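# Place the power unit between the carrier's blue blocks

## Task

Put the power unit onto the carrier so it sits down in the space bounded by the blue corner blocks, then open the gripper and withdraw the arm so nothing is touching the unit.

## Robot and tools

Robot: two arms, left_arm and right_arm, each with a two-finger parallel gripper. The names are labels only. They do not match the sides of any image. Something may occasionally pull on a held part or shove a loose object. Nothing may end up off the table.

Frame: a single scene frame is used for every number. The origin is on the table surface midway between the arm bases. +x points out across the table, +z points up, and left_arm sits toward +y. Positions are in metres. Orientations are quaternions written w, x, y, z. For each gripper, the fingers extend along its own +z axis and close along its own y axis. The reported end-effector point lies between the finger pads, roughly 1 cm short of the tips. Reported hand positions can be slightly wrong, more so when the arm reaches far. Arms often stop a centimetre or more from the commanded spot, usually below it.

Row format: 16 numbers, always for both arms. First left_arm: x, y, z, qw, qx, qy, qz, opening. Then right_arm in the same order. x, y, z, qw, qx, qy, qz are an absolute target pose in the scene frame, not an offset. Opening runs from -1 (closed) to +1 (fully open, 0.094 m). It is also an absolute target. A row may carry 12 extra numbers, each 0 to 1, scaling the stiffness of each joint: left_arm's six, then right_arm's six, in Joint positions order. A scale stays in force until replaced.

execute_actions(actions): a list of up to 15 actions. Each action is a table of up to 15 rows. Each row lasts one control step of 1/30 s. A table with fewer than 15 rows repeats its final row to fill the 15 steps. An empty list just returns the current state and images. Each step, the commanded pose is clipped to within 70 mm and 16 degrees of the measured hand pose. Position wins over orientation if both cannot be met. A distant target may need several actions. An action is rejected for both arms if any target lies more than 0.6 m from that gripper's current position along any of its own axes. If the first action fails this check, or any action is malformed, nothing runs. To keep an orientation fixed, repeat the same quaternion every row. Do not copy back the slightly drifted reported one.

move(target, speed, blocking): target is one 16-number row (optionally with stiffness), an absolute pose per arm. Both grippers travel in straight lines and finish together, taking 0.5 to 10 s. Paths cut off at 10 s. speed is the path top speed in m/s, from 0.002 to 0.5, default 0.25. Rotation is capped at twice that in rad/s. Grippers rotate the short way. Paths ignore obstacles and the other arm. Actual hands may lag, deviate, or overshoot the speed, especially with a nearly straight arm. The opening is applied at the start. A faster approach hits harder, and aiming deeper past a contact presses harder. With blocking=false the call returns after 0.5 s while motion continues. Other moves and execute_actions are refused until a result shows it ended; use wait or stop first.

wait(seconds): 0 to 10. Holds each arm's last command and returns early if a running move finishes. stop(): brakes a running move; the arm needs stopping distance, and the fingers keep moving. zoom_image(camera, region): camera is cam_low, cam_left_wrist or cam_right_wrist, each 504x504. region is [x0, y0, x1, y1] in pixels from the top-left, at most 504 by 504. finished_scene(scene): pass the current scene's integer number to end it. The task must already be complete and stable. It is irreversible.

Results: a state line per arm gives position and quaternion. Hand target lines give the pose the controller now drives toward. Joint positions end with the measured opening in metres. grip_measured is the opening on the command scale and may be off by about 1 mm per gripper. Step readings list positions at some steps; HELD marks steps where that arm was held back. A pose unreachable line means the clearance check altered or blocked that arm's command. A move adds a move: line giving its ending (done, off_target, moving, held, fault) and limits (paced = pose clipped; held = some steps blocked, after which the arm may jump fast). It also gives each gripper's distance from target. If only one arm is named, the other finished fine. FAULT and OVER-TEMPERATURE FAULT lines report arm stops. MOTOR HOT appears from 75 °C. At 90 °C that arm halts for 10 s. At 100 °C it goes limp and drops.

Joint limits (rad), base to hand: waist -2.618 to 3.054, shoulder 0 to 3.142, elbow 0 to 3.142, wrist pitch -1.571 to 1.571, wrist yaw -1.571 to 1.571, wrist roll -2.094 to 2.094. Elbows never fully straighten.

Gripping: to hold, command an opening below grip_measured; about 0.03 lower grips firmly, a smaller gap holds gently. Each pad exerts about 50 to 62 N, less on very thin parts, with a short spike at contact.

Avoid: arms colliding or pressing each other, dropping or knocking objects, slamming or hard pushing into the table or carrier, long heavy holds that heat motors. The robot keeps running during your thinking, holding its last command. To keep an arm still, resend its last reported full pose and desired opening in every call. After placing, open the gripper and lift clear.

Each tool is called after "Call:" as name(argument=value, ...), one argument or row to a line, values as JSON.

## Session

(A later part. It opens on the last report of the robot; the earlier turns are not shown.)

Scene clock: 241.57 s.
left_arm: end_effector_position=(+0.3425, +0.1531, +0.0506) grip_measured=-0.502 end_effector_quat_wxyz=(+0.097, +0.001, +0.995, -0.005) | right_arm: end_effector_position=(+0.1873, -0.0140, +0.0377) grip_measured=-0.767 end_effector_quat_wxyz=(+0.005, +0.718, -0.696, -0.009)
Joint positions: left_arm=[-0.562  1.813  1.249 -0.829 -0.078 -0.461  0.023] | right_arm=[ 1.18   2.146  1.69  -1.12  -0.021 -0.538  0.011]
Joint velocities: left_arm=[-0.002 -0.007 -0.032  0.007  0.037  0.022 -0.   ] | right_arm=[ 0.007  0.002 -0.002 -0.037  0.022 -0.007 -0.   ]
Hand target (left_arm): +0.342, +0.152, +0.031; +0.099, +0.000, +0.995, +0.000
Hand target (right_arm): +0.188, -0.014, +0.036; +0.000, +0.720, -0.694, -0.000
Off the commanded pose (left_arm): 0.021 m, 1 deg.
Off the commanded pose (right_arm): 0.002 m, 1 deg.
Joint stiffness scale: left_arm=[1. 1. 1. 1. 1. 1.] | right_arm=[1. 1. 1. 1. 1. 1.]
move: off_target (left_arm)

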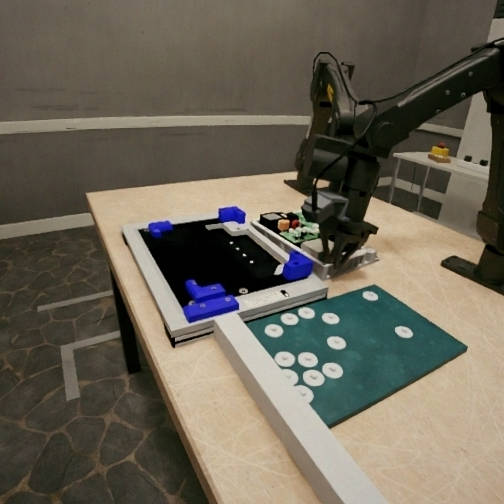

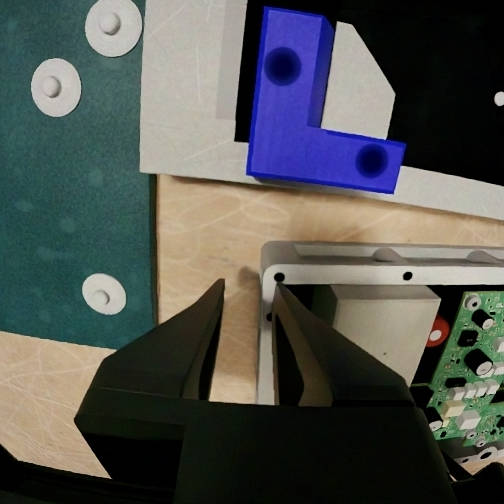

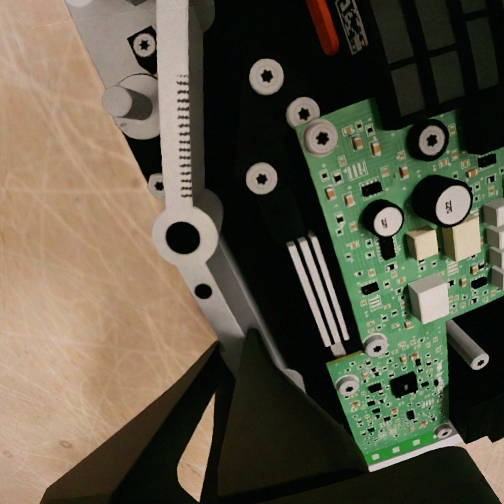

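Call:
move(
  target=[0.343,0.143,0.064,0.1,0,0.995,0,-0.5,0.188,-0.014,0.036,0,-0.72,0.694,0,-1],
  speed=0.05,
)

Call:
move(
  target=[0.343,0.143,0.03,0.1,0,0.995,0,-0.5,0.188,-0.014,0.036,0,-0.72,0.694,0,-1],
  speed=0.04,
)

Scene clock: 249.60 s.
left_arm: end_effector_position=(+0.3365, +0.1467, +0.0573) grip_measured=-0.502 end_effector_quat_wxyz=(+0.089, +0.002, +0.996, -0.003) | right_arm: end_effector_position=(+0.1873, -0.0140, +0.0377) grip_measured=-0.767 end_effector_quat_wxyz=(+0.005, +0.718, -0.696, -0.009)
Joint positions: left_arm=[-0.586  1.81   1.276 -0.877 -0.079 -0.484  0.023] | right_arm=[ 1.18   2.146  1.69  -1.12  -0.021 -0.538  0.011]
Joint velocities: left_arm=[-0.032 -0.017 -0.012  0.007 -0.081 -0.037  0.   ] | right_arm=[-0.002 -0.002  0.007 -0.037 -0.022 -0.007  0.   ]
Hand target (left_arm): +0.343, +0.143, +0.064; +0.100, -0.000, +0.995, -0.001
Hand target (right_arm): +0.188, -0.014, +0.036; +0.000, +0.720, -0.694, -0.000
Off the commanded pose (left_arm): 0.010 m, 1 deg.
Off the commanded pose (right_arm): 0.002 m, 1 deg.
Joint stiffness scale: left_arm=[1. 1. 1. 1. 1. 1.] | right_arm=[1. 1. 1. 1. 1. 1.]
move: done

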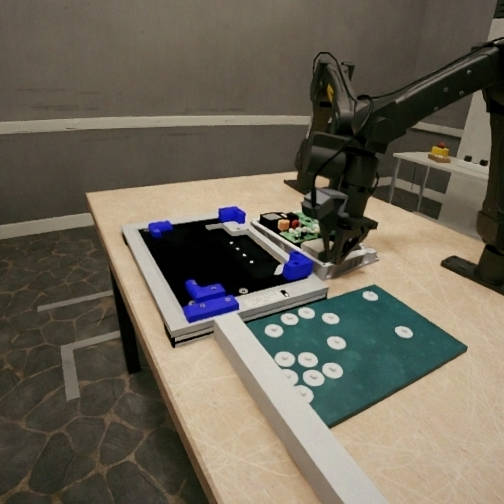

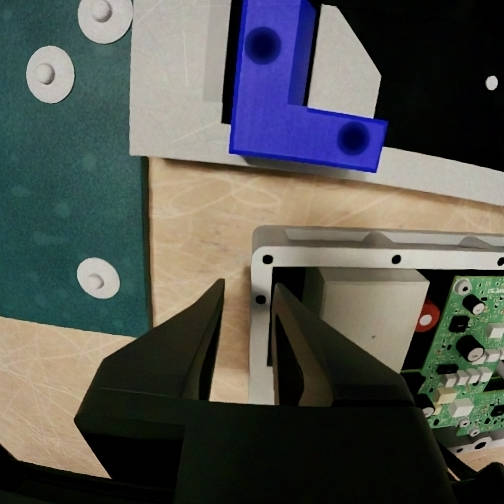

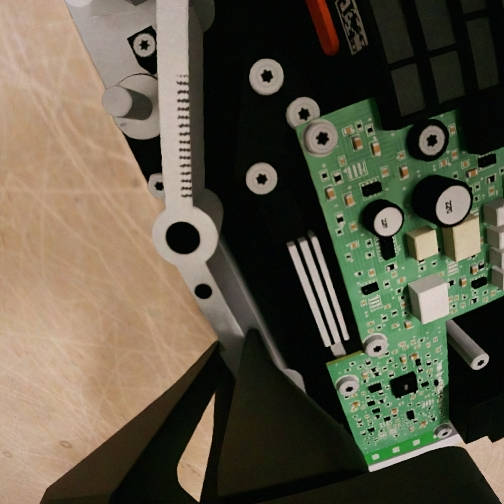

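Scene clock: 250.60 s.
left_arm: end_effector_position=(+0.3381, +0.1459, +0.0331) grip_measured=-0.502 end_effector_quat_wxyz=(+0.086, +0.002, +0.996, -0.001) | right_arm: end_effector_position=(+0.1873, -0.0140, +0.0377) grip_measured=-0.767 end_effector_quat_wxyz=(+0.005, +0.718, -0.696, -0.009)
Joint positions: left_arm=[-0.586  1.853  1.23  -0.795 -0.079 -0.484  0.023] | right_arm=[ 1.18   2.146  1.69  -1.12  -0.021 -0.538  0.011]
Joint velocities: left_arm=[ 0.002 -0.002  0.007  0.037 -0.051 -0.022  0.001] | right_arm=[-0.002 -0.007 -0.002 -0.051 -0.081  0.051  0.   ]
Hand target (left_arm): +0.343, +0.143, +0.030; +0.100, +0.000, +0.995, -0.000
Hand target (right_arm): +0.188, -0.014, +0.036; +0.000, +0.720, -0.694, -0.000
Off the commanded pose (left_arm): 0.006 m, 2 deg.
Off the commanded pose (right_arm): 0.002 m, 1 deg.
Joint stiffness scale: left_arm=[1. 1. 1. 1. 1. 1.] | right_arm=[1. 1. 1. 1. 1. 1.]
move: done

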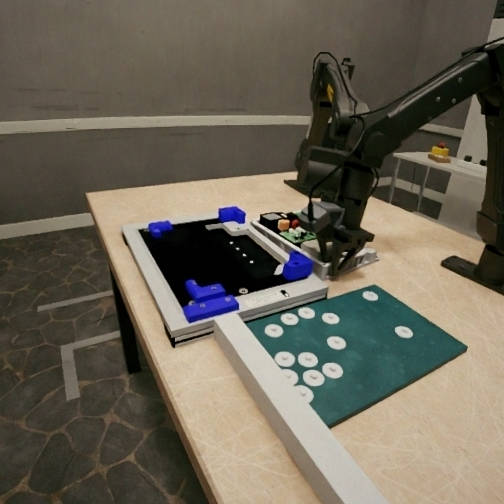

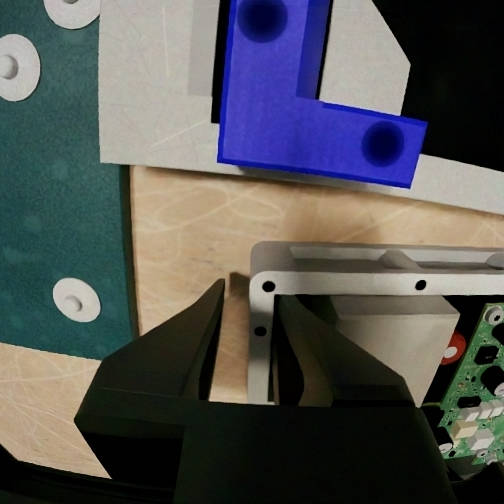

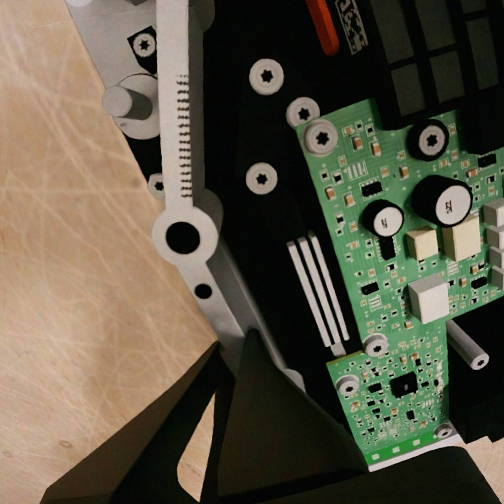

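Call:
move(
  target=[0.339,0.142,0.033,0.1,0,0.995,0,-1,0.188,-0.014,0.036,0,-0.72,0.694,0,-1],
  speed=0.03,
)

Call:
move(
  target=[0.339,0.142,0.15,0.1,0,0.995,0,-1,0.188,-0.014,0.15,0,-0.72,0.694,0,-1],
  speed=0.06,
)

Scene clock: 270.43 s.
left_arm: end_effector_position=(+0.3405, +0.1407, +0.0331) grip_measured=-0.797 end_effector_quat_wxyz=(+0.090, -0.017, +0.996, -0.013) | right_arm: end_effector_position=(+0.1876, -0.0120, +0.0377) grip_measured=-0.768 end_effector_quat_wxyz=(+0.002, +0.717, -0.697, -0.012)
Joint positions: left_arm=[-0.588  1.855  1.23  -0.776 -0.065 -0.524  0.01 ] | right_arm=[ 1.181  2.146  1.69  -1.112 -0.024 -0.535  0.011]
Joint velocities: left_arm=[ 0.002 -0.002  0.017  0.007  0.007 -0.037 -0.   ] | right_arm=[-0.002  0.002 -0.002 -0.066 -0.037 -0.022  0.   ]
Hand target (left_arm): +0.339, +0.142, +0.033; +0.099, -0.000, +0.995, -0.000
Hand target (right_arm): +0.188, -0.014, +0.036; +0.000, +0.720, -0.694, -0.000
Off the commanded pose (left_arm): 0.002 m, 3 deg.
Off the commanded pose (right_arm): 0.003 m, 1 deg.
Joint stiffness scale: left_arm=[1. 1. 1. 1. 1. 1.] | right_arm=[1. 1. 1. 1. 1. 1.]
move: off_target (left_arm)

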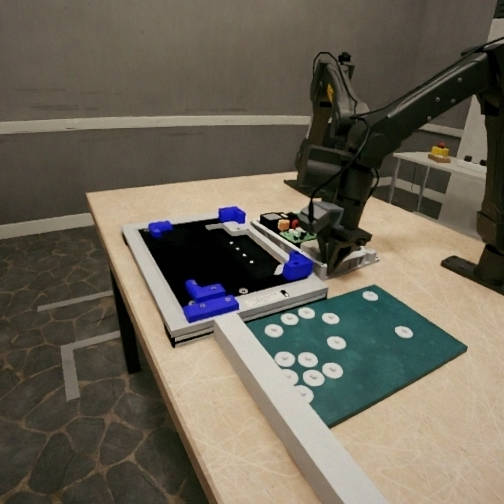

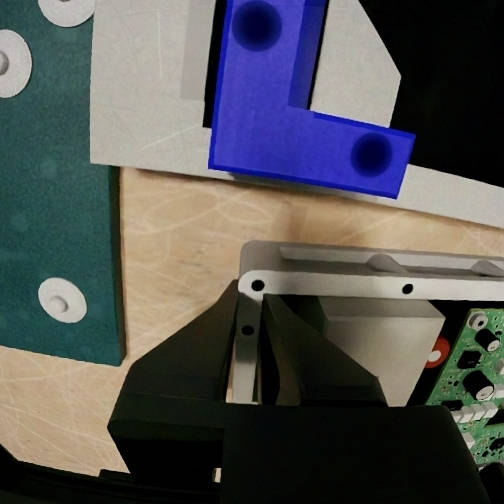

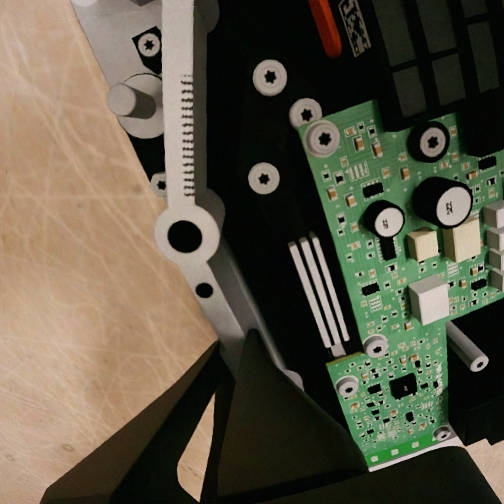

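Scene clock: 272.73 s.
left_arm: end_effector_position=(+0.3284, +0.1508, +0.1157) grip_measured=-0.797 end_effector_quat_wxyz=(+0.053, -0.022, +0.998, +0.017) | right_arm: end_effector_position=(+0.1797, -0.0055, +0.1239) grip_measured=-0.768 end_effector_quat_wxyz=(+0.022, +0.719, -0.694, -0.028)
Joint positions: left_arm=[-0.588  1.816  1.529 -1.209 -0.082 -0.537  0.01 ] | right_arm=[ 1.187  2.174  2.077 -1.501 -0.066 -0.538  0.011]
Joint velocities: left_arm=[ 0.002  0.012 -0.002  0.037  0.007 -0.007 -0.   ] | right_arm=[ 0.007 -0.012  0.002 -0.022  0.007  0.007 -0.   ]
Hand target (left_arm): +0.336, +0.144, +0.150; +0.100, -0.001, +0.995, +0.000
Hand target (right_arm): +0.187, -0.014, +0.149; -0.002, +0.720, -0.694, -0.001
Off the commanded pose (left_arm): 0.037 m, 6 deg.
Off the commanded pose (right_arm): 0.029 m, 4 deg.
Joint stiffness scale: left_arm=[1. 1. 1. 1. 1. 1.] | right_arm=[1. 1. 1. 1. 1. 1.]
move: off_target (left_arm, right_arm)

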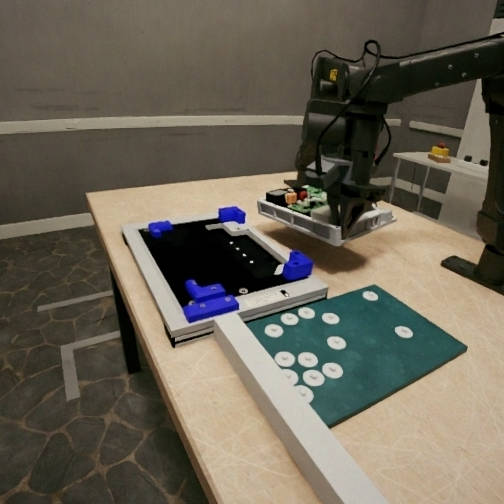

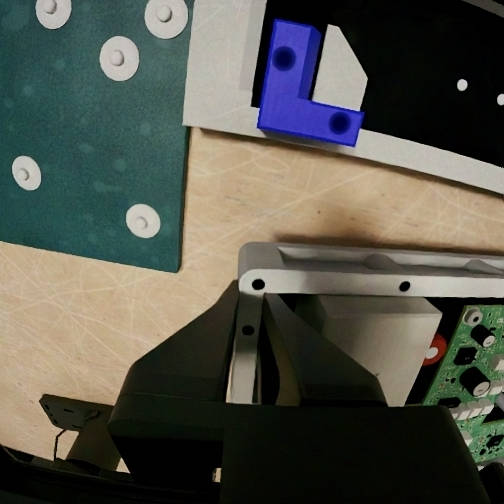

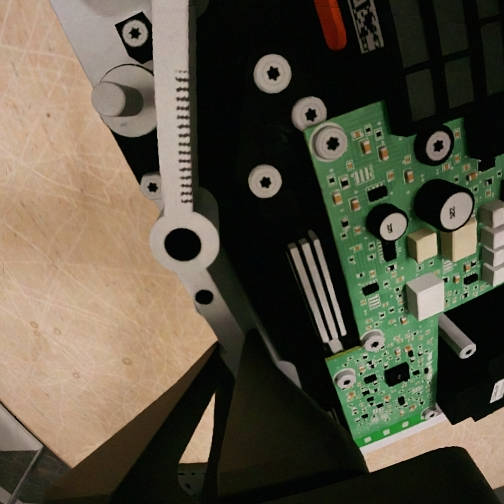

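Call:
move(
  target=[0.45,0.125,0.16,0.15,0.035,0.988,-0.005,-1,0.29,-0.022,0.15,0,-0.745,0.667,0,-1],
  speed=0.06,
)

Call:
move(
  target=[0.56,0.108,0.16,0.2,0.068,0.977,-0.014,-1,0.39,-0.03,0.15,0,-0.765,0.644,0,-1],
  speed=0.06,
)

Scene clock: 283.77 s.
left_arm: end_effector_position=(+0.3943, +0.1462, +0.1285) grip_measured=-0.792 end_effector_quat_wxyz=(+0.036, +0.042, +0.997, +0.050) | right_arm: end_effector_position=(+0.2296, +0.0073, +0.1338) grip_measured=-0.767 end_effector_quat_wxyz=(+0.002, +0.715, -0.692, -0.100)
Joint positions: left_arm=[-0.539  2.128  2.019 -1.435 -0.12  -0.361  0.01 ] | right_arm=[ 1.05   2.309  2.328 -1.568 -0.2   -0.669  0.011]
Joint velocities: left_arm=[-0.012  0.007 -0.002  0.066  0.007  0.066 -0.   ] | right_arm=[ 0.007 -0.002 -0.007  0.022  0.007 -0.037  0.001]
Hand target (left_arm): +0.442, +0.131, +0.168; +0.150, +0.036, +0.988, -0.002
Hand target (right_arm): +0.285, -0.025, +0.152; -0.046, +0.735, -0.676, -0.011
Off the commanded pose (left_arm): 0.067 m, 15 deg.
Off the commanded pose (right_arm): 0.069 m, 12 deg.
Joint stiffness scale: left_arm=[1. 1. 1. 1. 1. 1.] | right_arm=[1. 1. 1. 1. 1. 1.]
joint sent to its limit (right arm) — the command would take joint 4 (wrist pitch) past its lower limit, so that joint was sent only as far as its limit.
move: off_target (left_arm, right_arm)

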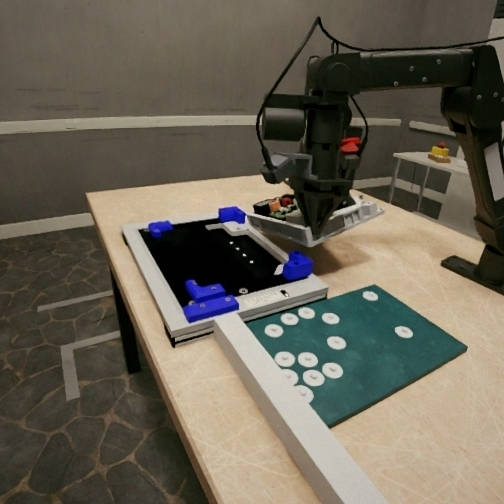

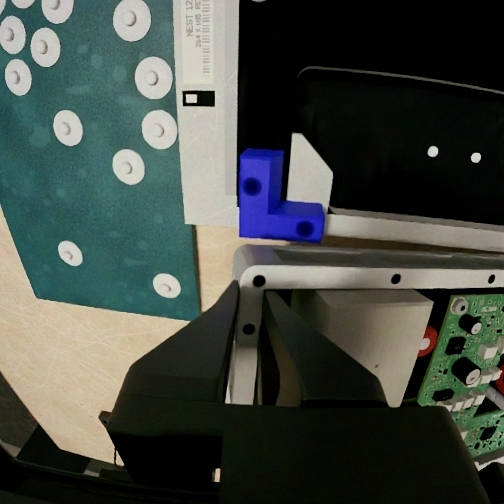

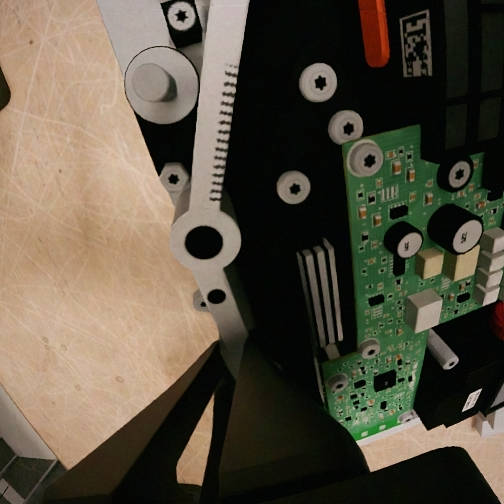

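Scene clock: 287.80 s.
left_arm: end_effector_position=(+0.4941, +0.1064, +0.1268) grip_measured=-0.754 end_effector_quat_wxyz=(+0.106, +0.122, +0.987, -0.026) | right_arm: end_effector_position=(+0.3148, +0.0178, +0.2066) grip_measured=-0.627 end_effector_quat_wxyz=(-0.108, +0.592, -0.700, -0.384)
Joint positions: left_arm=[-0.486  2.587  2.807 -1.572 -0.005 -0.147  0.012] | right_arm=[ 0.742  2.443  2.648 -1.568 -0.801 -0.692  0.018]
Joint velocities: left_arm=[ 0.007  0.002  0.002 -0.051  0.051 -0.022 -0.   ] | right_arm=[-0.007  0.007  0.002 -0.022  0.022 -0.007 -0.   ]
Hand target (left_arm): +0.546, +0.116, +0.168; +0.230, +0.067, +0.971, -0.027
Hand target (right_arm): +0.368, -0.028, +0.164; +0.128, -0.631, +0.711, +0.282
Off the commanded pose (left_arm): 0.074 m, 13 deg.
Off the commanded pose (right_arm): 0.106 m, 51 deg; position and orientation clipped at the last step of the last action.
Joint stiffness scale: left_arm=[1. 1. 1. 1. 1. 1.] | right_arm=[1. 1. 1. 1. 1. 1.]
elbow stopped short (left arm): the move would have taken joint 3 (elbow) straighter than the controller allows; a more bent joint 3 avoids this.
joint sent to its limit (right arm) — the command would take joint 4 (wrist pitch) past its lower limit, so that joint was sent only as far as its limit.
move: off_target (left_arm, right_arm); limits=paced

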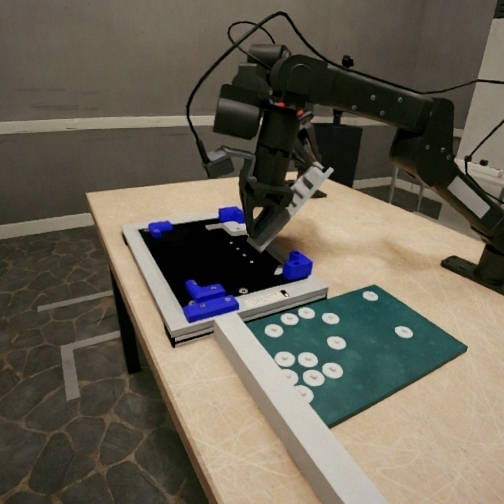

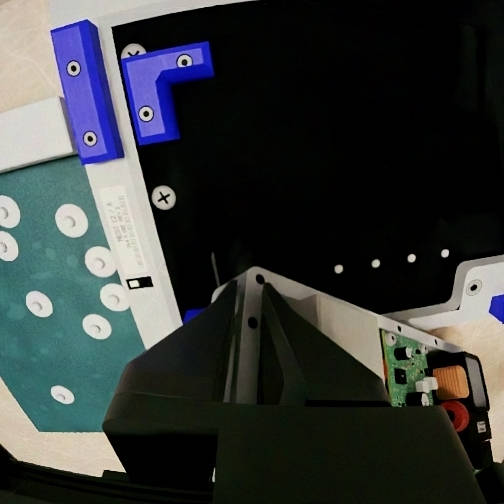

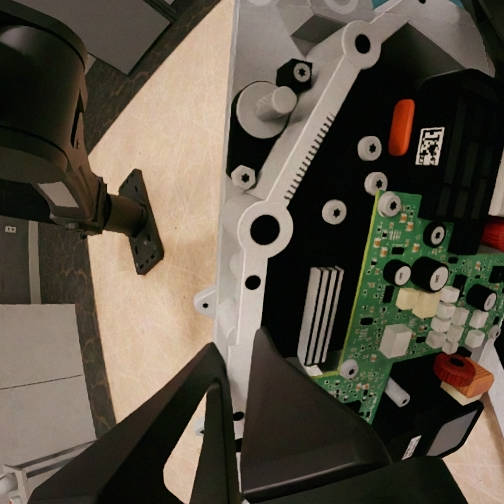

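Call:
move(
  target=[0.53,0.112,0.12,0.2,0.068,0.977,-0.014,-1,0.365,-0.028,0.11,0.097,-0.757,0.637,-0.115,-1],
  speed=0.05,
)

Scene clock: 309.53 s.
left_arm: end_effector_position=(+0.4821, +0.1219, +0.1144) grip_measured=-0.780 end_effector_quat_wxyz=(+0.089, +0.121, +0.989, -0.005) | right_arm: end_effector_position=(+0.2945, +0.0289, +0.2069) grip_measured=-0.993 end_effector_quat_wxyz=(-0.283, +0.803, -0.484, -0.203)
Joint positions: left_arm=[-0.478  2.441  2.482 -1.437 -0.037 -0.139  0.01 ] | right_arm=[ 0.859  2.056  2.023 -1.052 -0.54  -1.178  0.   ]
Joint velocities: left_arm=[-0.012  0.002  0.002 -0.037 -0.051  0.007  0.   ] | right_arm=[ 0.002 -0.002 -0.051  0.007 -0.022 -0.095  0.001]
Hand target (left_arm): +0.522, +0.114, +0.126; +0.176, +0.073, +0.982, -0.016
Hand target (right_arm): +0.334, -0.016, +0.149; -0.213, +0.801, -0.548, -0.110
Off the commanded pose (left_arm): 0.049 m, 14 deg.
Off the commanded pose (right_arm): 0.133 m, 46 deg.
Joint stiffness scale: left_arm=[1. 1. 1. 1. 1. 1.] | right_arm=[1. 1. 1. 1. 1. 1.]
move: off_target (left_arm, right_arm; path cut at 10 s); limits=paced

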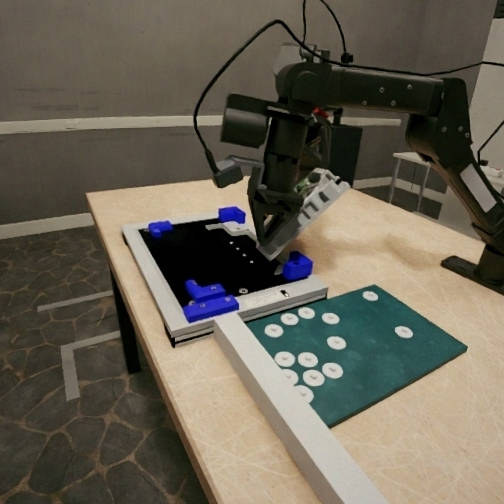

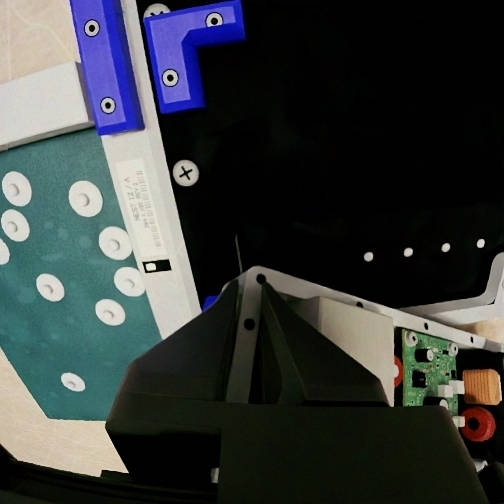

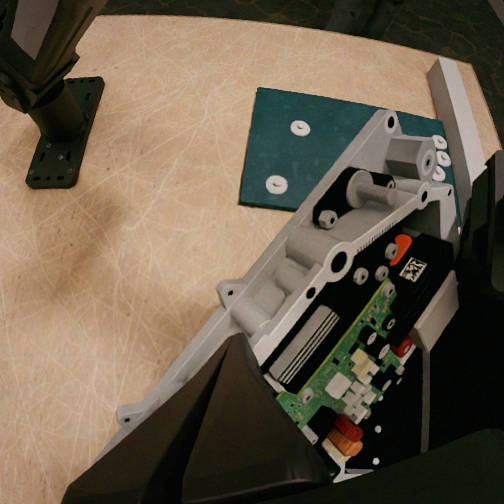

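Call:
move(
  target=[0.53,0.112,0.085,0.2,0.068,0.977,-0.014,-1,0.2,-0.08,0.22,0,-0.7071,0.7071,0,-1],
  speed=0.04,
)

Scene clock: 326.03 s.
left_arm: end_effector_position=(+0.4818, +0.1296, +0.0987) grip_measured=-0.766 end_effector_quat_wxyz=(+0.093, +0.127, +0.987, -0.017) | right_arm: end_effector_position=(+0.2110, -0.0673, +0.2137) grip_measured=-0.994 end_effector_quat_wxyz=(-0.068, +0.715, -0.696, -0.027)
Joint positions: left_arm=[-0.455  2.367  2.284 -1.299 -0.011 -0.106  0.011] | right_arm=[ 1.049  1.901  2.031 -1.559 -0.036 -0.664  0.   ]
Joint velocities: left_arm=[-0.017 -0.002  0.002 -0.022 -0.007 -0.007  0.   ] | right_arm=[ 0.007 -0.012  0.002  0.022  0.11  -0.037 -0.   ]
Hand target (left_arm): +0.521, +0.115, +0.092; +0.172, +0.074, +0.982, -0.017
Hand target (right_arm): +0.205, -0.071, +0.217; -0.067, +0.715, -0.695, -0.023
Off the commanded pose (left_arm): 0.053 m, 14 deg.
Off the commanded pose (right_arm): 0.018 m, 9 deg.
Joint stiffness scale: left_arm=[1. 1. 1. 1. 1. 1.] | right_arm=[1. 1. 1. 1. 1. 1.]
joint sent to its limit (right arm) — the command would take joint 4 (wrist pitch) past its lower limit, so that joint was sent only as far as its limit.
move: off_target (left_arm, right_arm; path cut at 10 s)

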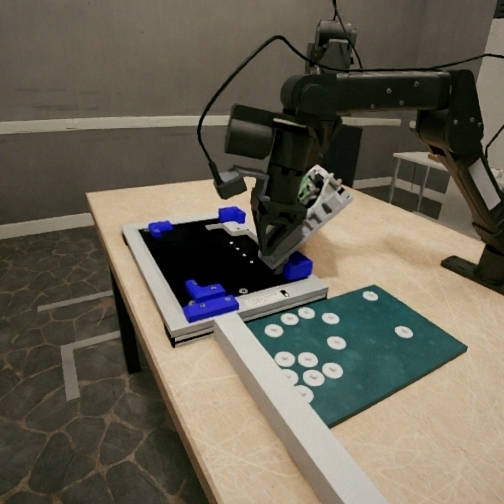

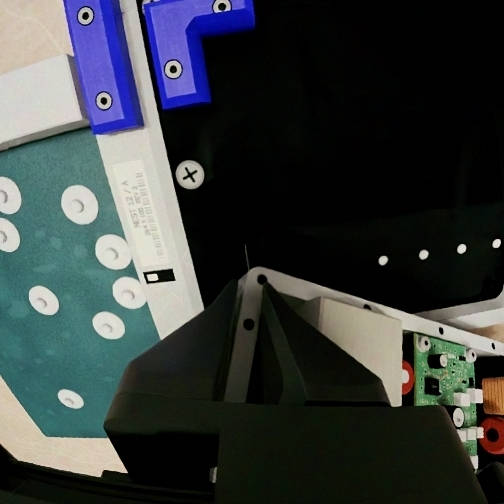

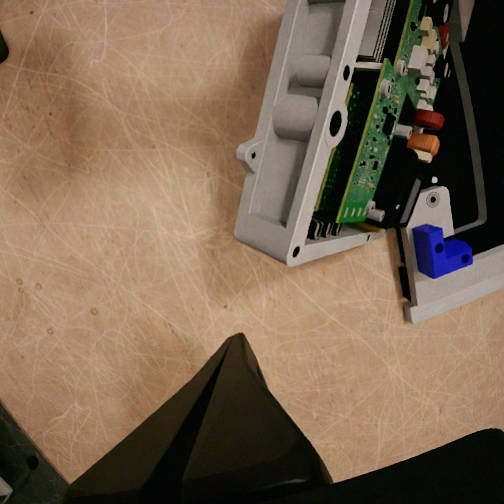

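Call:
move(
  target=[0.52,0.115,0.10,0.42,0.063,0.905,-0.029,-1,0.2,-0.08,0.2,0.1,0,0.995,0,-1],
  speed=0.04,
)

Scene clock: 346.27 s.
left_arm: end_effector_position=(+0.4713, +0.1361, +0.1006) grip_measured=-0.772 end_effector_quat_wxyz=(+0.188, +0.140, +0.971, -0.041) | right_arm: end_effector_position=(+0.2094, -0.0734, +0.2003) grip_measured=-0.994 end_effector_quat_wxyz=(+0.078, -0.385, +0.920, +0.014)
Joint positions: left_arm=[-0.446  2.073  1.757 -0.868  0.001 -0.068  0.011] | right_arm=[ 1.09   1.848  1.903 -1.479  0.062  0.175  0.   ]
Joint velocities: left_arm=[ 0.012  0.007 -0.012 -0.051 -0.007  0.022 -0.001] | right_arm=[-0.002 -0.002  0.012  0.022  0.037 -0.037  0.001]
Hand target (left_arm): +0.498, +0.123, +0.103; +0.252, +0.098, +0.962, -0.030
Hand target (right_arm): +0.206, -0.074, +0.206; +0.090, -0.386, +0.918, +0.014
Off the commanded pose (left_arm): 0.053 m, 29 deg.
Off the commanded pose (right_arm): 0.011 m, 45 deg.
Joint stiffness scale: left_arm=[1. 1. 1. 1. 1. 1.] | right_arm=[1. 1. 1. 1. 1. 1.]
move: off_target (left_arm, right_arm; path cut at 10 s)

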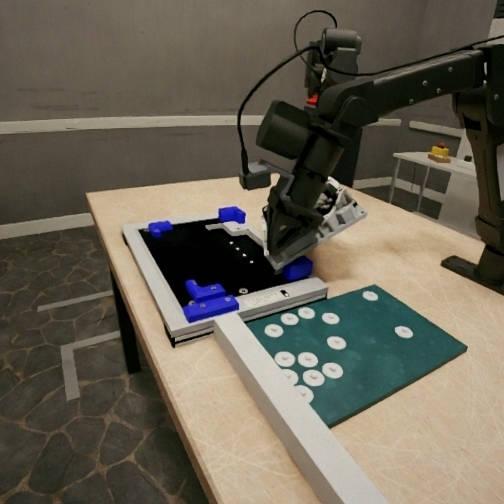

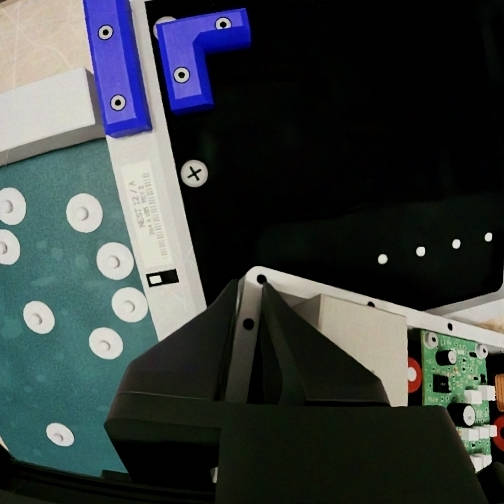

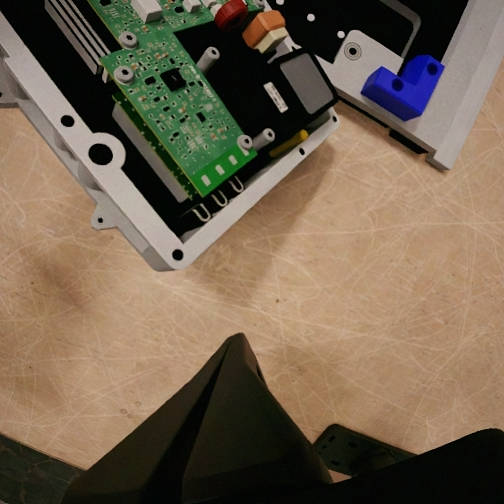

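Call:
execute_actions(
  actions=[
    [[0.475,0.135,0.095,0.3,0.13,0.945,-0.04,-1,0.21,-0.08,0.2,0.1,0,0.995,0,-1]],
    [[0.475,0.135,0.09,0.38,0.13,0.915,-0.04,-1,0.21,-0.08,0.2,0.1,0,0.995,0,-1]],
    [[0.475,0.135,0.085,0.42,0.13,0.9,-0.04,-1,0.21,-0.08,0.2,0.1,0,0.995,0,-1]],
    [[0.475,0.135,0.08,0.42,0.13,0.9,-0.04,-1,0.21,-0.08,0.2,0.1,0,0.995,0,-1]],
    [[0.475,0.135,0.075,0.42,0.13,0.9,-0.04,-1,0.21,-0.08,0.2,0.1,0,0.995,0,-1]],
    [[0.475,0.135,0.075,0.42,0.13,0.9,-0.04,-1,0.21,-0.08,0.2,0.1,0,0.995,0,-1]],
  ],
)

Scene clock: 361.83 s.
left_arm: end_effector_position=(+0.4742, +0.1135, +0.1167) grip_measured=-0.790 end_effector_quat_wxyz=(+0.453, +0.176, +0.871, -0.070) | right_arm: end_effector_position=(+0.2102, -0.0810, +0.2007) grip_measured=-0.994 end_effector_quat_wxyz=(+0.097, +0.002, +0.995, +0.010)
Joint positions: left_arm=[-0.503  1.787  1.07   0.097 -0.046  0.012  0.01 ] | right_arm=[ 1.12   1.847  1.899 -1.501  0.152  0.997  0.   ]
Joint velocities: left_arm=[-0.002 -0.007 -0.017 -0.066  0.037  0.051 -0.001] | right_arm=[ 0.007 -0.022 -0.002  0.007 -0.037 -0.007 -0.002]
Hand target (left_arm): +0.472, +0.135, +0.077; +0.420, +0.132, +0.897, -0.040
Hand target (right_arm): +0.210, -0.080, +0.200; +0.100, -0.000, +0.995, +0.000
Off the commanded pose (left_arm): 0.047 m, 8 deg.
Off the commanded pose (right_arm): 0.001 m, 1 deg.
Joint stiffness scale: left_arm=[1. 1. 1. 1. 1. 1.] | right_arm=[1. 1. 1. 1. 1. 1.]
Step readings (end_effector_position; steps 1 to 15: 1st action; 16 to 30: 2nd action; 31 to 45: 3rd action; 46 to 60: 4th action; 61 to 75: 5th action; 76 to 90: 6th action):
0: left_arm (+0.4713, +0.1360, +0.1006) | right_arm (+0.2095, -0.0735, +0.2003)
1: left_arm (+0.4700, +0.1360, +0.1003) | right_arm (+0.2095, -0.0736, +0.1997)
2: left_arm (+0.4665, +0.1370, +0.0998) | right_arm (+0.2094, -0.0743, +0.1989)
4: left_arm (+0.4611, +0.1385, +0.1037) | right_arm (+0.2096, -0.0757, +0.1974)
8: left_arm (+0.4612, +0.1335, +0.1121) | right_arm (+0.2114, -0.0772, +0.1972)
15: left_arm (+0.4637, +0.1273, +0.1176) | right_arm (+0.2103, -0.0776, +0.1978)
16: left_arm (+0.4636, +0.1269, +0.1159) | right_arm (+0.2097, -0.0777, +0.1978)
17: left_arm (+0.4636, +0.1268, +0.1156) | right_arm (+0.2092, -0.0779, +0.1978)
19: left_arm (+0.4628, +0.1265, +0.1162) | right_arm (+0.2090, -0.0788, +0.1978)
23: left_arm (+0.4653, +0.1206, +0.1167) | right_arm (+0.2096, -0.0801, +0.1993)
30: left_arm (+0.4683, +0.1166, +0.1170) | right_arm (+0.2103, -0.0805, +0.2008)
31: left_arm (+0.4681, +0.1164, +0.1158) | right_arm (+0.2103, -0.0806, +0.2008)
32: left_arm (+0.4685, +0.1164, +0.1156) | right_arm (+0.2102, -0.0807, +0.2007)
34: left_arm (+0.4695, +0.1167, +0.1147) | right_arm (+0.2102, -0.0808, +0.2007)
38: left_arm (+0.4721, +0.1159, +0.1154) | right_arm (+0.2101, -0.0810, +0.2007)
45: left_arm (+0.4733, +0.1141, +0.1167) | right_arm (+0.2102, -0.0810, +0.2007)
46: left_arm (+0.4734, +0.1142, +0.1166) | right_arm (+0.2102, -0.0810, +0.2007)
47: left_arm (+0.4734, +0.1143, +0.1164) | right_arm (+0.2102, -0.0810, +0.2007)
49: left_arm (+0.4736, +0.1143, +0.1164) | right_arm (+0.2102, -0.0810, +0.2007)
53: left_arm (+0.4737, +0.1144, +0.1162) | right_arm (+0.2102, -0.0810, +0.2007)
60: left_arm (+0.4737, +0.1143, +0.1163) | right_arm (+0.2102, -0.0810, +0.2007)
61: left_arm (+0.4736, +0.1144, +0.1160) | right_arm (+0.2102, -0.0810, +0.2007)
62: left_arm (+0.4736, +0.1144, +0.1159) | right_arm (+0.2102, -0.0810, +0.2007)
64: left_arm (+0.4738, +0.1141, +0.1162) | right_arm (+0.2102, -0.0810, +0.2007)
68: left_arm (+0.4742, +0.1135, +0.1167) | right_arm (+0.2102, -0.0810, +0.2007)
75: left_arm (+0.4742, +0.1135, +0.1167) | right_arm (+0.2102, -0.0810, +0.2007)
76: left_arm (+0.4742, +0.1135, +0.1167) | right_arm (+0.2102, -0.0810, +0.2007)
77: left_arm (+0.4742, +0.1135, +0.1167) | right_arm (+0.2102, -0.0810, +0.2007)
79: left_arm (+0.4742, +0.1135, +0.1167) | right_arm (+0.2102, -0.0810, +0.2007)
83: left_arm (+0.4742, +0.1135, +0.1167) | right_arm (+0.2102, -0.0810, +0.2007)
90: end_effector_position above

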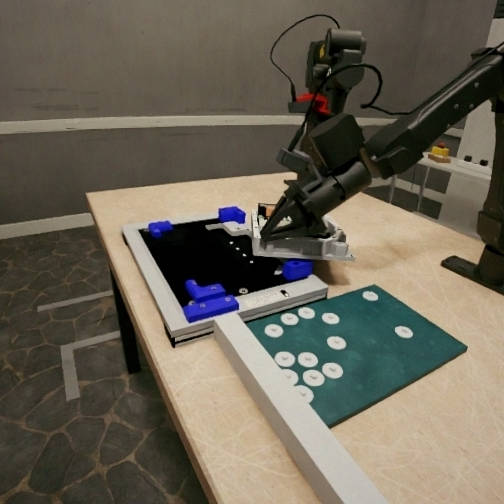

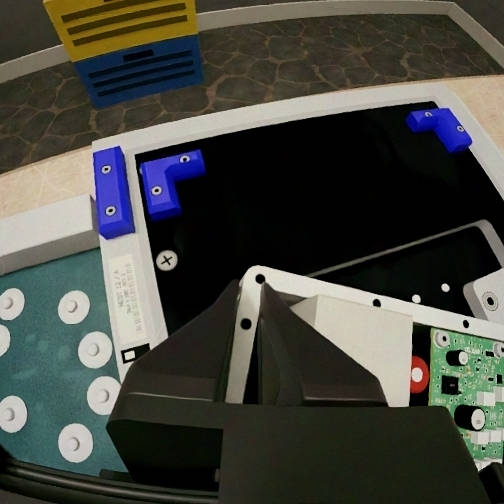

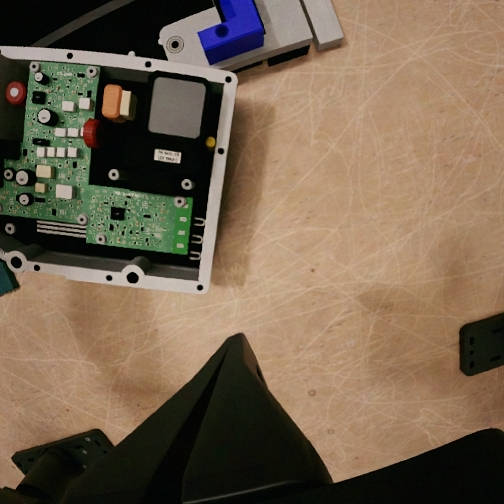

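Call:
move(
  target=[0.474,0.114,0.115,0.45,0.17,0.873,-0.07,-1,0.35,-0.10,0.13,0.097,0.241,0.965,-0.024,-0.3],
  speed=0.15,
)

Scene clock: 377.53 s.
left_arm: end_effector_position=(+0.4726, +0.1100, +0.1225) grip_measured=-0.794 end_effector_quat_wxyz=(+0.457, +0.193, +0.865, -0.073) | right_arm: end_effector_position=(+0.3467, -0.0965, +0.1303) grip_measured=-0.302 end_effector_quat_wxyz=(+0.094, +0.234, +0.968, -0.013)
Joint positions: left_arm=[-0.503  1.774  1.07   0.096 -0.026  0.043  0.01 ] | right_arm=[ 0.846  2.218  2.162 -1.428  0.17   1.196  0.033]
Joint velocities: left_arm=[ 0.007 -0.012  0.002 -0.051 -0.007  0.022 -0.001] | right_arm=[-0.022 -0.022  0.022  0.007 -0.022  0.037  0.   ]
Hand target (left_arm): +0.474, +0.114, +0.115; +0.451, +0.171, +0.873, -0.070
Hand target (right_arm): +0.350, -0.101, +0.130; +0.098, +0.241, +0.965, -0.022
Off the commanded pose (left_arm): 0.009 m, 3 deg.
Off the commanded pose (right_arm): 0.005 m, 2 deg.
Joint stiffness scale: left_arm=[1. 1. 1. 1. 1. 1.] | right_arm=[1. 1. 1. 1. 1. 1.]
move: off_target (left_arm)

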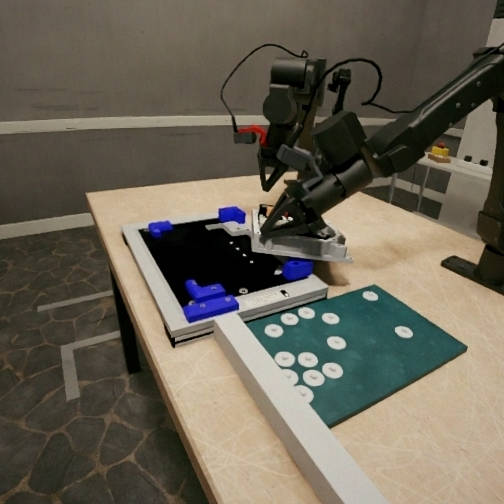

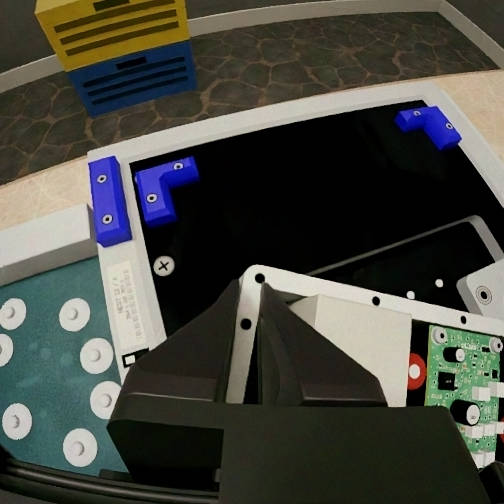

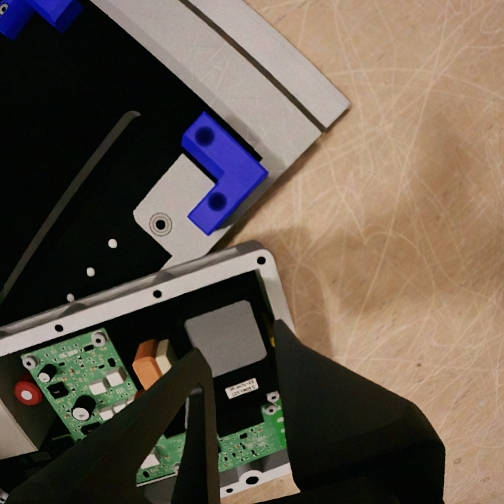

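Call:
move(
  target=[0.474,0.114,0.115,0.45,0.17,0.873,-0.07,-1,0.352,-0.13,0.08,0.097,0.241,0.965,-0.024,-0.3],
  speed=0.1,
)

Scene clock: 392.07 s.
left_arm: end_effector_position=(+0.4726, +0.1093, +0.1236) grip_measured=-0.797 end_effector_quat_wxyz=(+0.459, +0.197, +0.863, -0.073) | right_arm: end_effector_position=(+0.3436, -0.1218, +0.0912) grip_measured=-0.302 end_effector_quat_wxyz=(+0.091, +0.236, +0.967, -0.015)
Joint positions: left_arm=[-0.503  1.772  1.07   0.098 -0.023  0.051  0.01 ] | right_arm=[ 0.804  2.119  1.849 -1.215  0.164  1.158  0.033]
Joint velocities: left_arm=[-0.017 -0.012 -0.017 -0.022  0.007 -0.007 -0.001] | right_arm=[ 0.002 -0.012 -0.027  0.037 -0.081 -0.051  0.001]
Hand target (left_arm): +0.474, +0.114, +0.115; +0.451, +0.171, +0.873, -0.070
Hand target (right_arm): +0.351, -0.130, +0.080; +0.097, +0.241, +0.965, -0.024
Off the commanded pose (left_arm): 0.010 m, 3 deg.
Off the commanded pose (right_arm): 0.016 m, 1 deg.
Joint stiffness scale: left_arm=[1. 1. 1. 1. 1. 1.] | right_arm=[1. 1. 1. 1. 1. 1.]
move: off_target (left_arm, right_arm)

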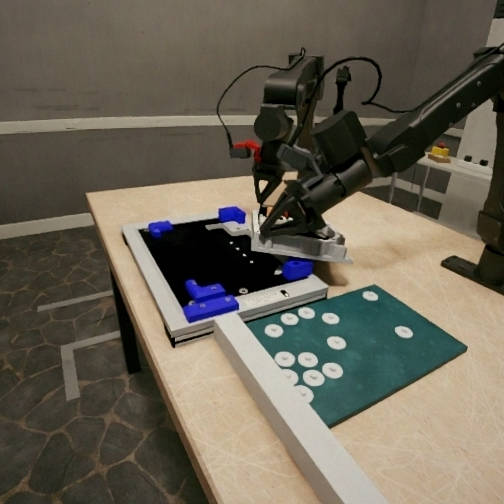

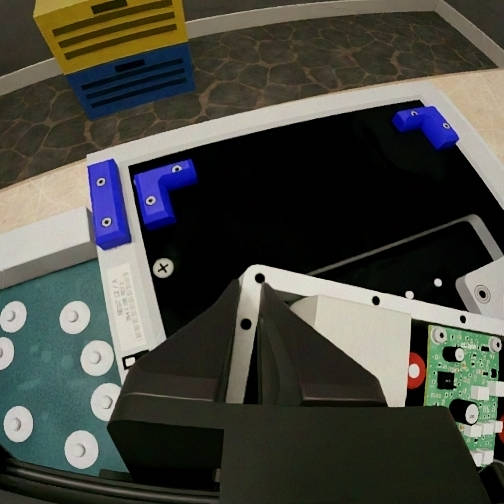

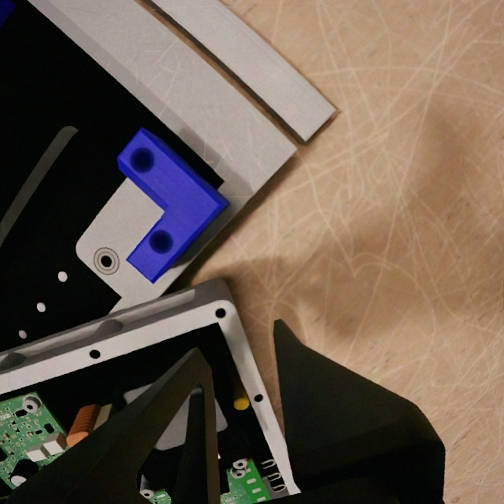

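Call:
move(
  target=[0.474,0.114,0.115,0.45,0.17,0.873,-0.07,-1,0.343,-0.124,0.035,0.097,0.241,0.965,-0.024,-0.3],
  speed=0.04,
)

Call:
move(
  target=[0.474,0.114,0.115,0.45,0.17,0.873,-0.07,-1,0.343,-0.124,0.04,0.097,0.241,0.965,-0.024,-1],
  speed=0.04,
)

Scene clock: 401.20 s.
left_arm: end_effector_position=(+0.4723, +0.1084, +0.1258) grip_measured=-0.797 end_effector_quat_wxyz=(+0.461, +0.199, +0.862, -0.075) | right_arm: end_effector_position=(+0.3418, -0.1219, +0.0865) grip_measured=-0.302 end_effector_quat_wxyz=(+0.113, +0.240, +0.964, +0.009)
Joint positions: left_arm=[-0.503  1.768  1.07   0.099 -0.018  0.053  0.01 ] | right_arm=[ 0.809  2.047  1.714 -1.086  0.171  1.167  0.033]
Joint velocities: left_arm=[-0.012  0.002 -0.007  0.051 -0.066 -0.007  0.   ] | right_arm=[-0.002  0.007  0.007 -0.022  0.022  0.022 -0.001]
Hand target (left_arm): +0.474, +0.114, +0.115; +0.451, +0.171, +0.873, -0.070
Hand target (right_arm): +0.339, -0.127, +0.038; +0.096, +0.241, +0.965, -0.025
Off the commanded pose (left_arm): 0.012 m, 4 deg.
Off the commanded pose (right_arm): 0.052 m, 4 deg.
Joint stiffness scale: left_arm=[1. 1. 1. 1. 1. 1.] | right_arm=[1. 1. 1. 1. 1. 1.]
move: off_target (left_arm, right_arm)

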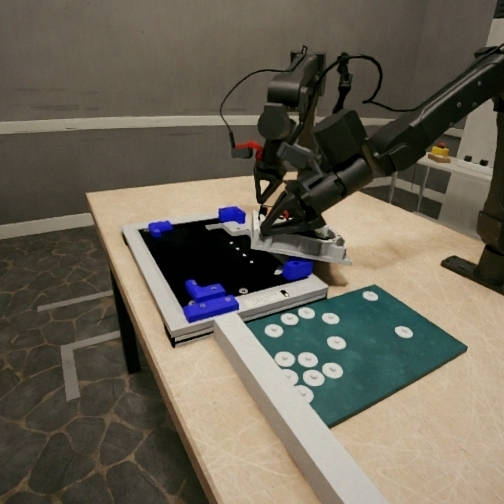

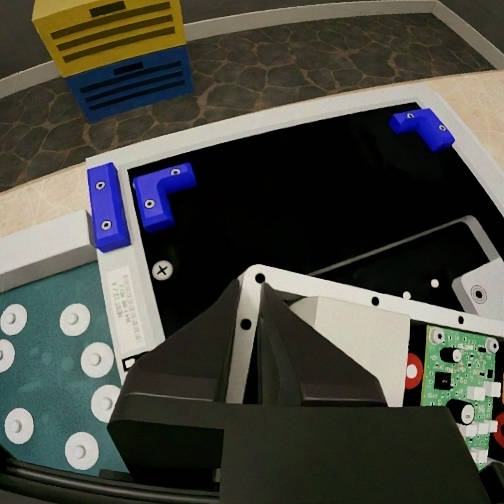

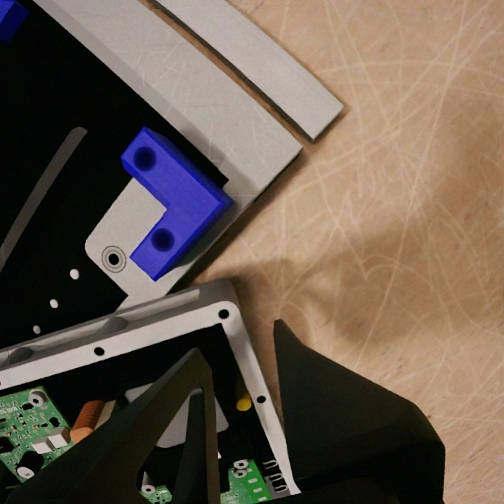

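Scene clock: 402.60 s.
left_arm: end_effector_position=(+0.4721, +0.1078, +0.1268) grip_measured=-0.797 end_effector_quat_wxyz=(+0.462, +0.201, +0.861, -0.077) | right_arm: end_effector_position=(+0.3436, -0.1203, +0.0679) grip_measured=-0.994 end_effector_quat_wxyz=(+0.106, +0.240, +0.965, +0.000)
Joint positions: left_arm=[-0.503  1.766  1.07   0.099 -0.014  0.055  0.01 ] | right_arm=[ 0.809  2.088  1.704 -1.058  0.17   1.168  0.   ]
Joint velocities: left_arm=[ 0.012 -0.002 -0.022 -0.037 -0.037 -0.007  0.001] | right_arm=[ 0.002  0.012 -0.007 -0.007 -0.007  0.022 -0.002]
Hand target (left_arm): +0.474, +0.114, +0.115; +0.451, +0.171, +0.873, -0.070
Hand target (right_arm): +0.342, -0.125, +0.041; +0.097, +0.241, +0.965, -0.024
Off the commanded pose (left_arm): 0.013 m, 4 deg.
Off the commanded pose (right_arm): 0.028 m, 3 deg.
Joint stiffness scale: left_arm=[1. 1. 1. 1. 1. 1.] | right_arm=[1. 1. 1. 1. 1. 1.]
move: off_target (left_arm, right_arm)

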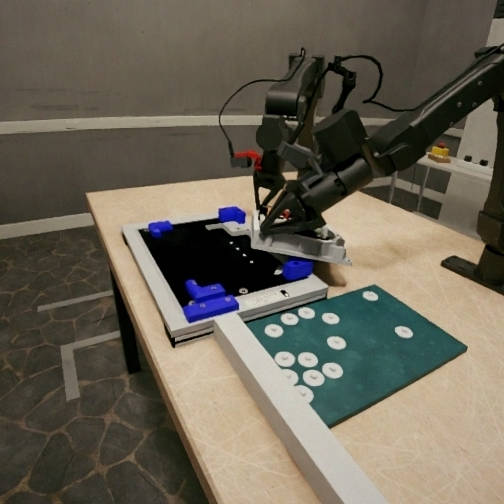

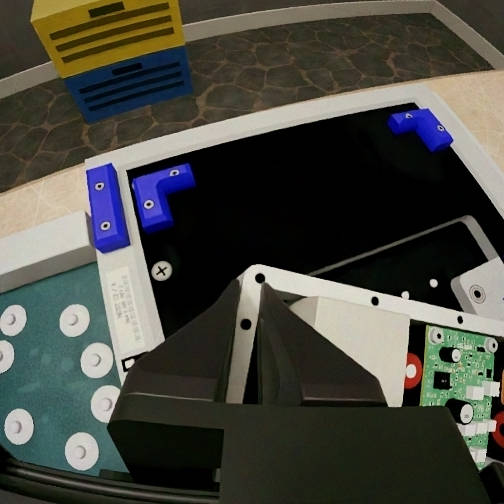

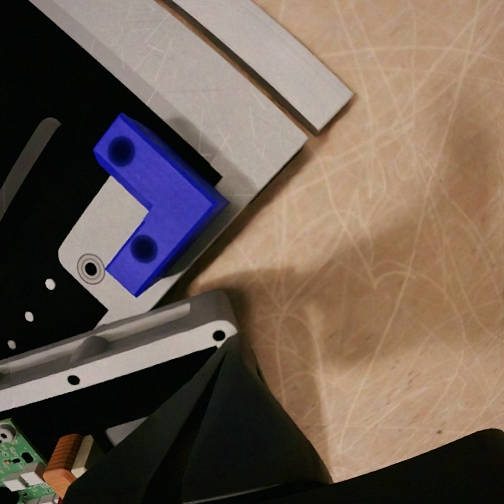

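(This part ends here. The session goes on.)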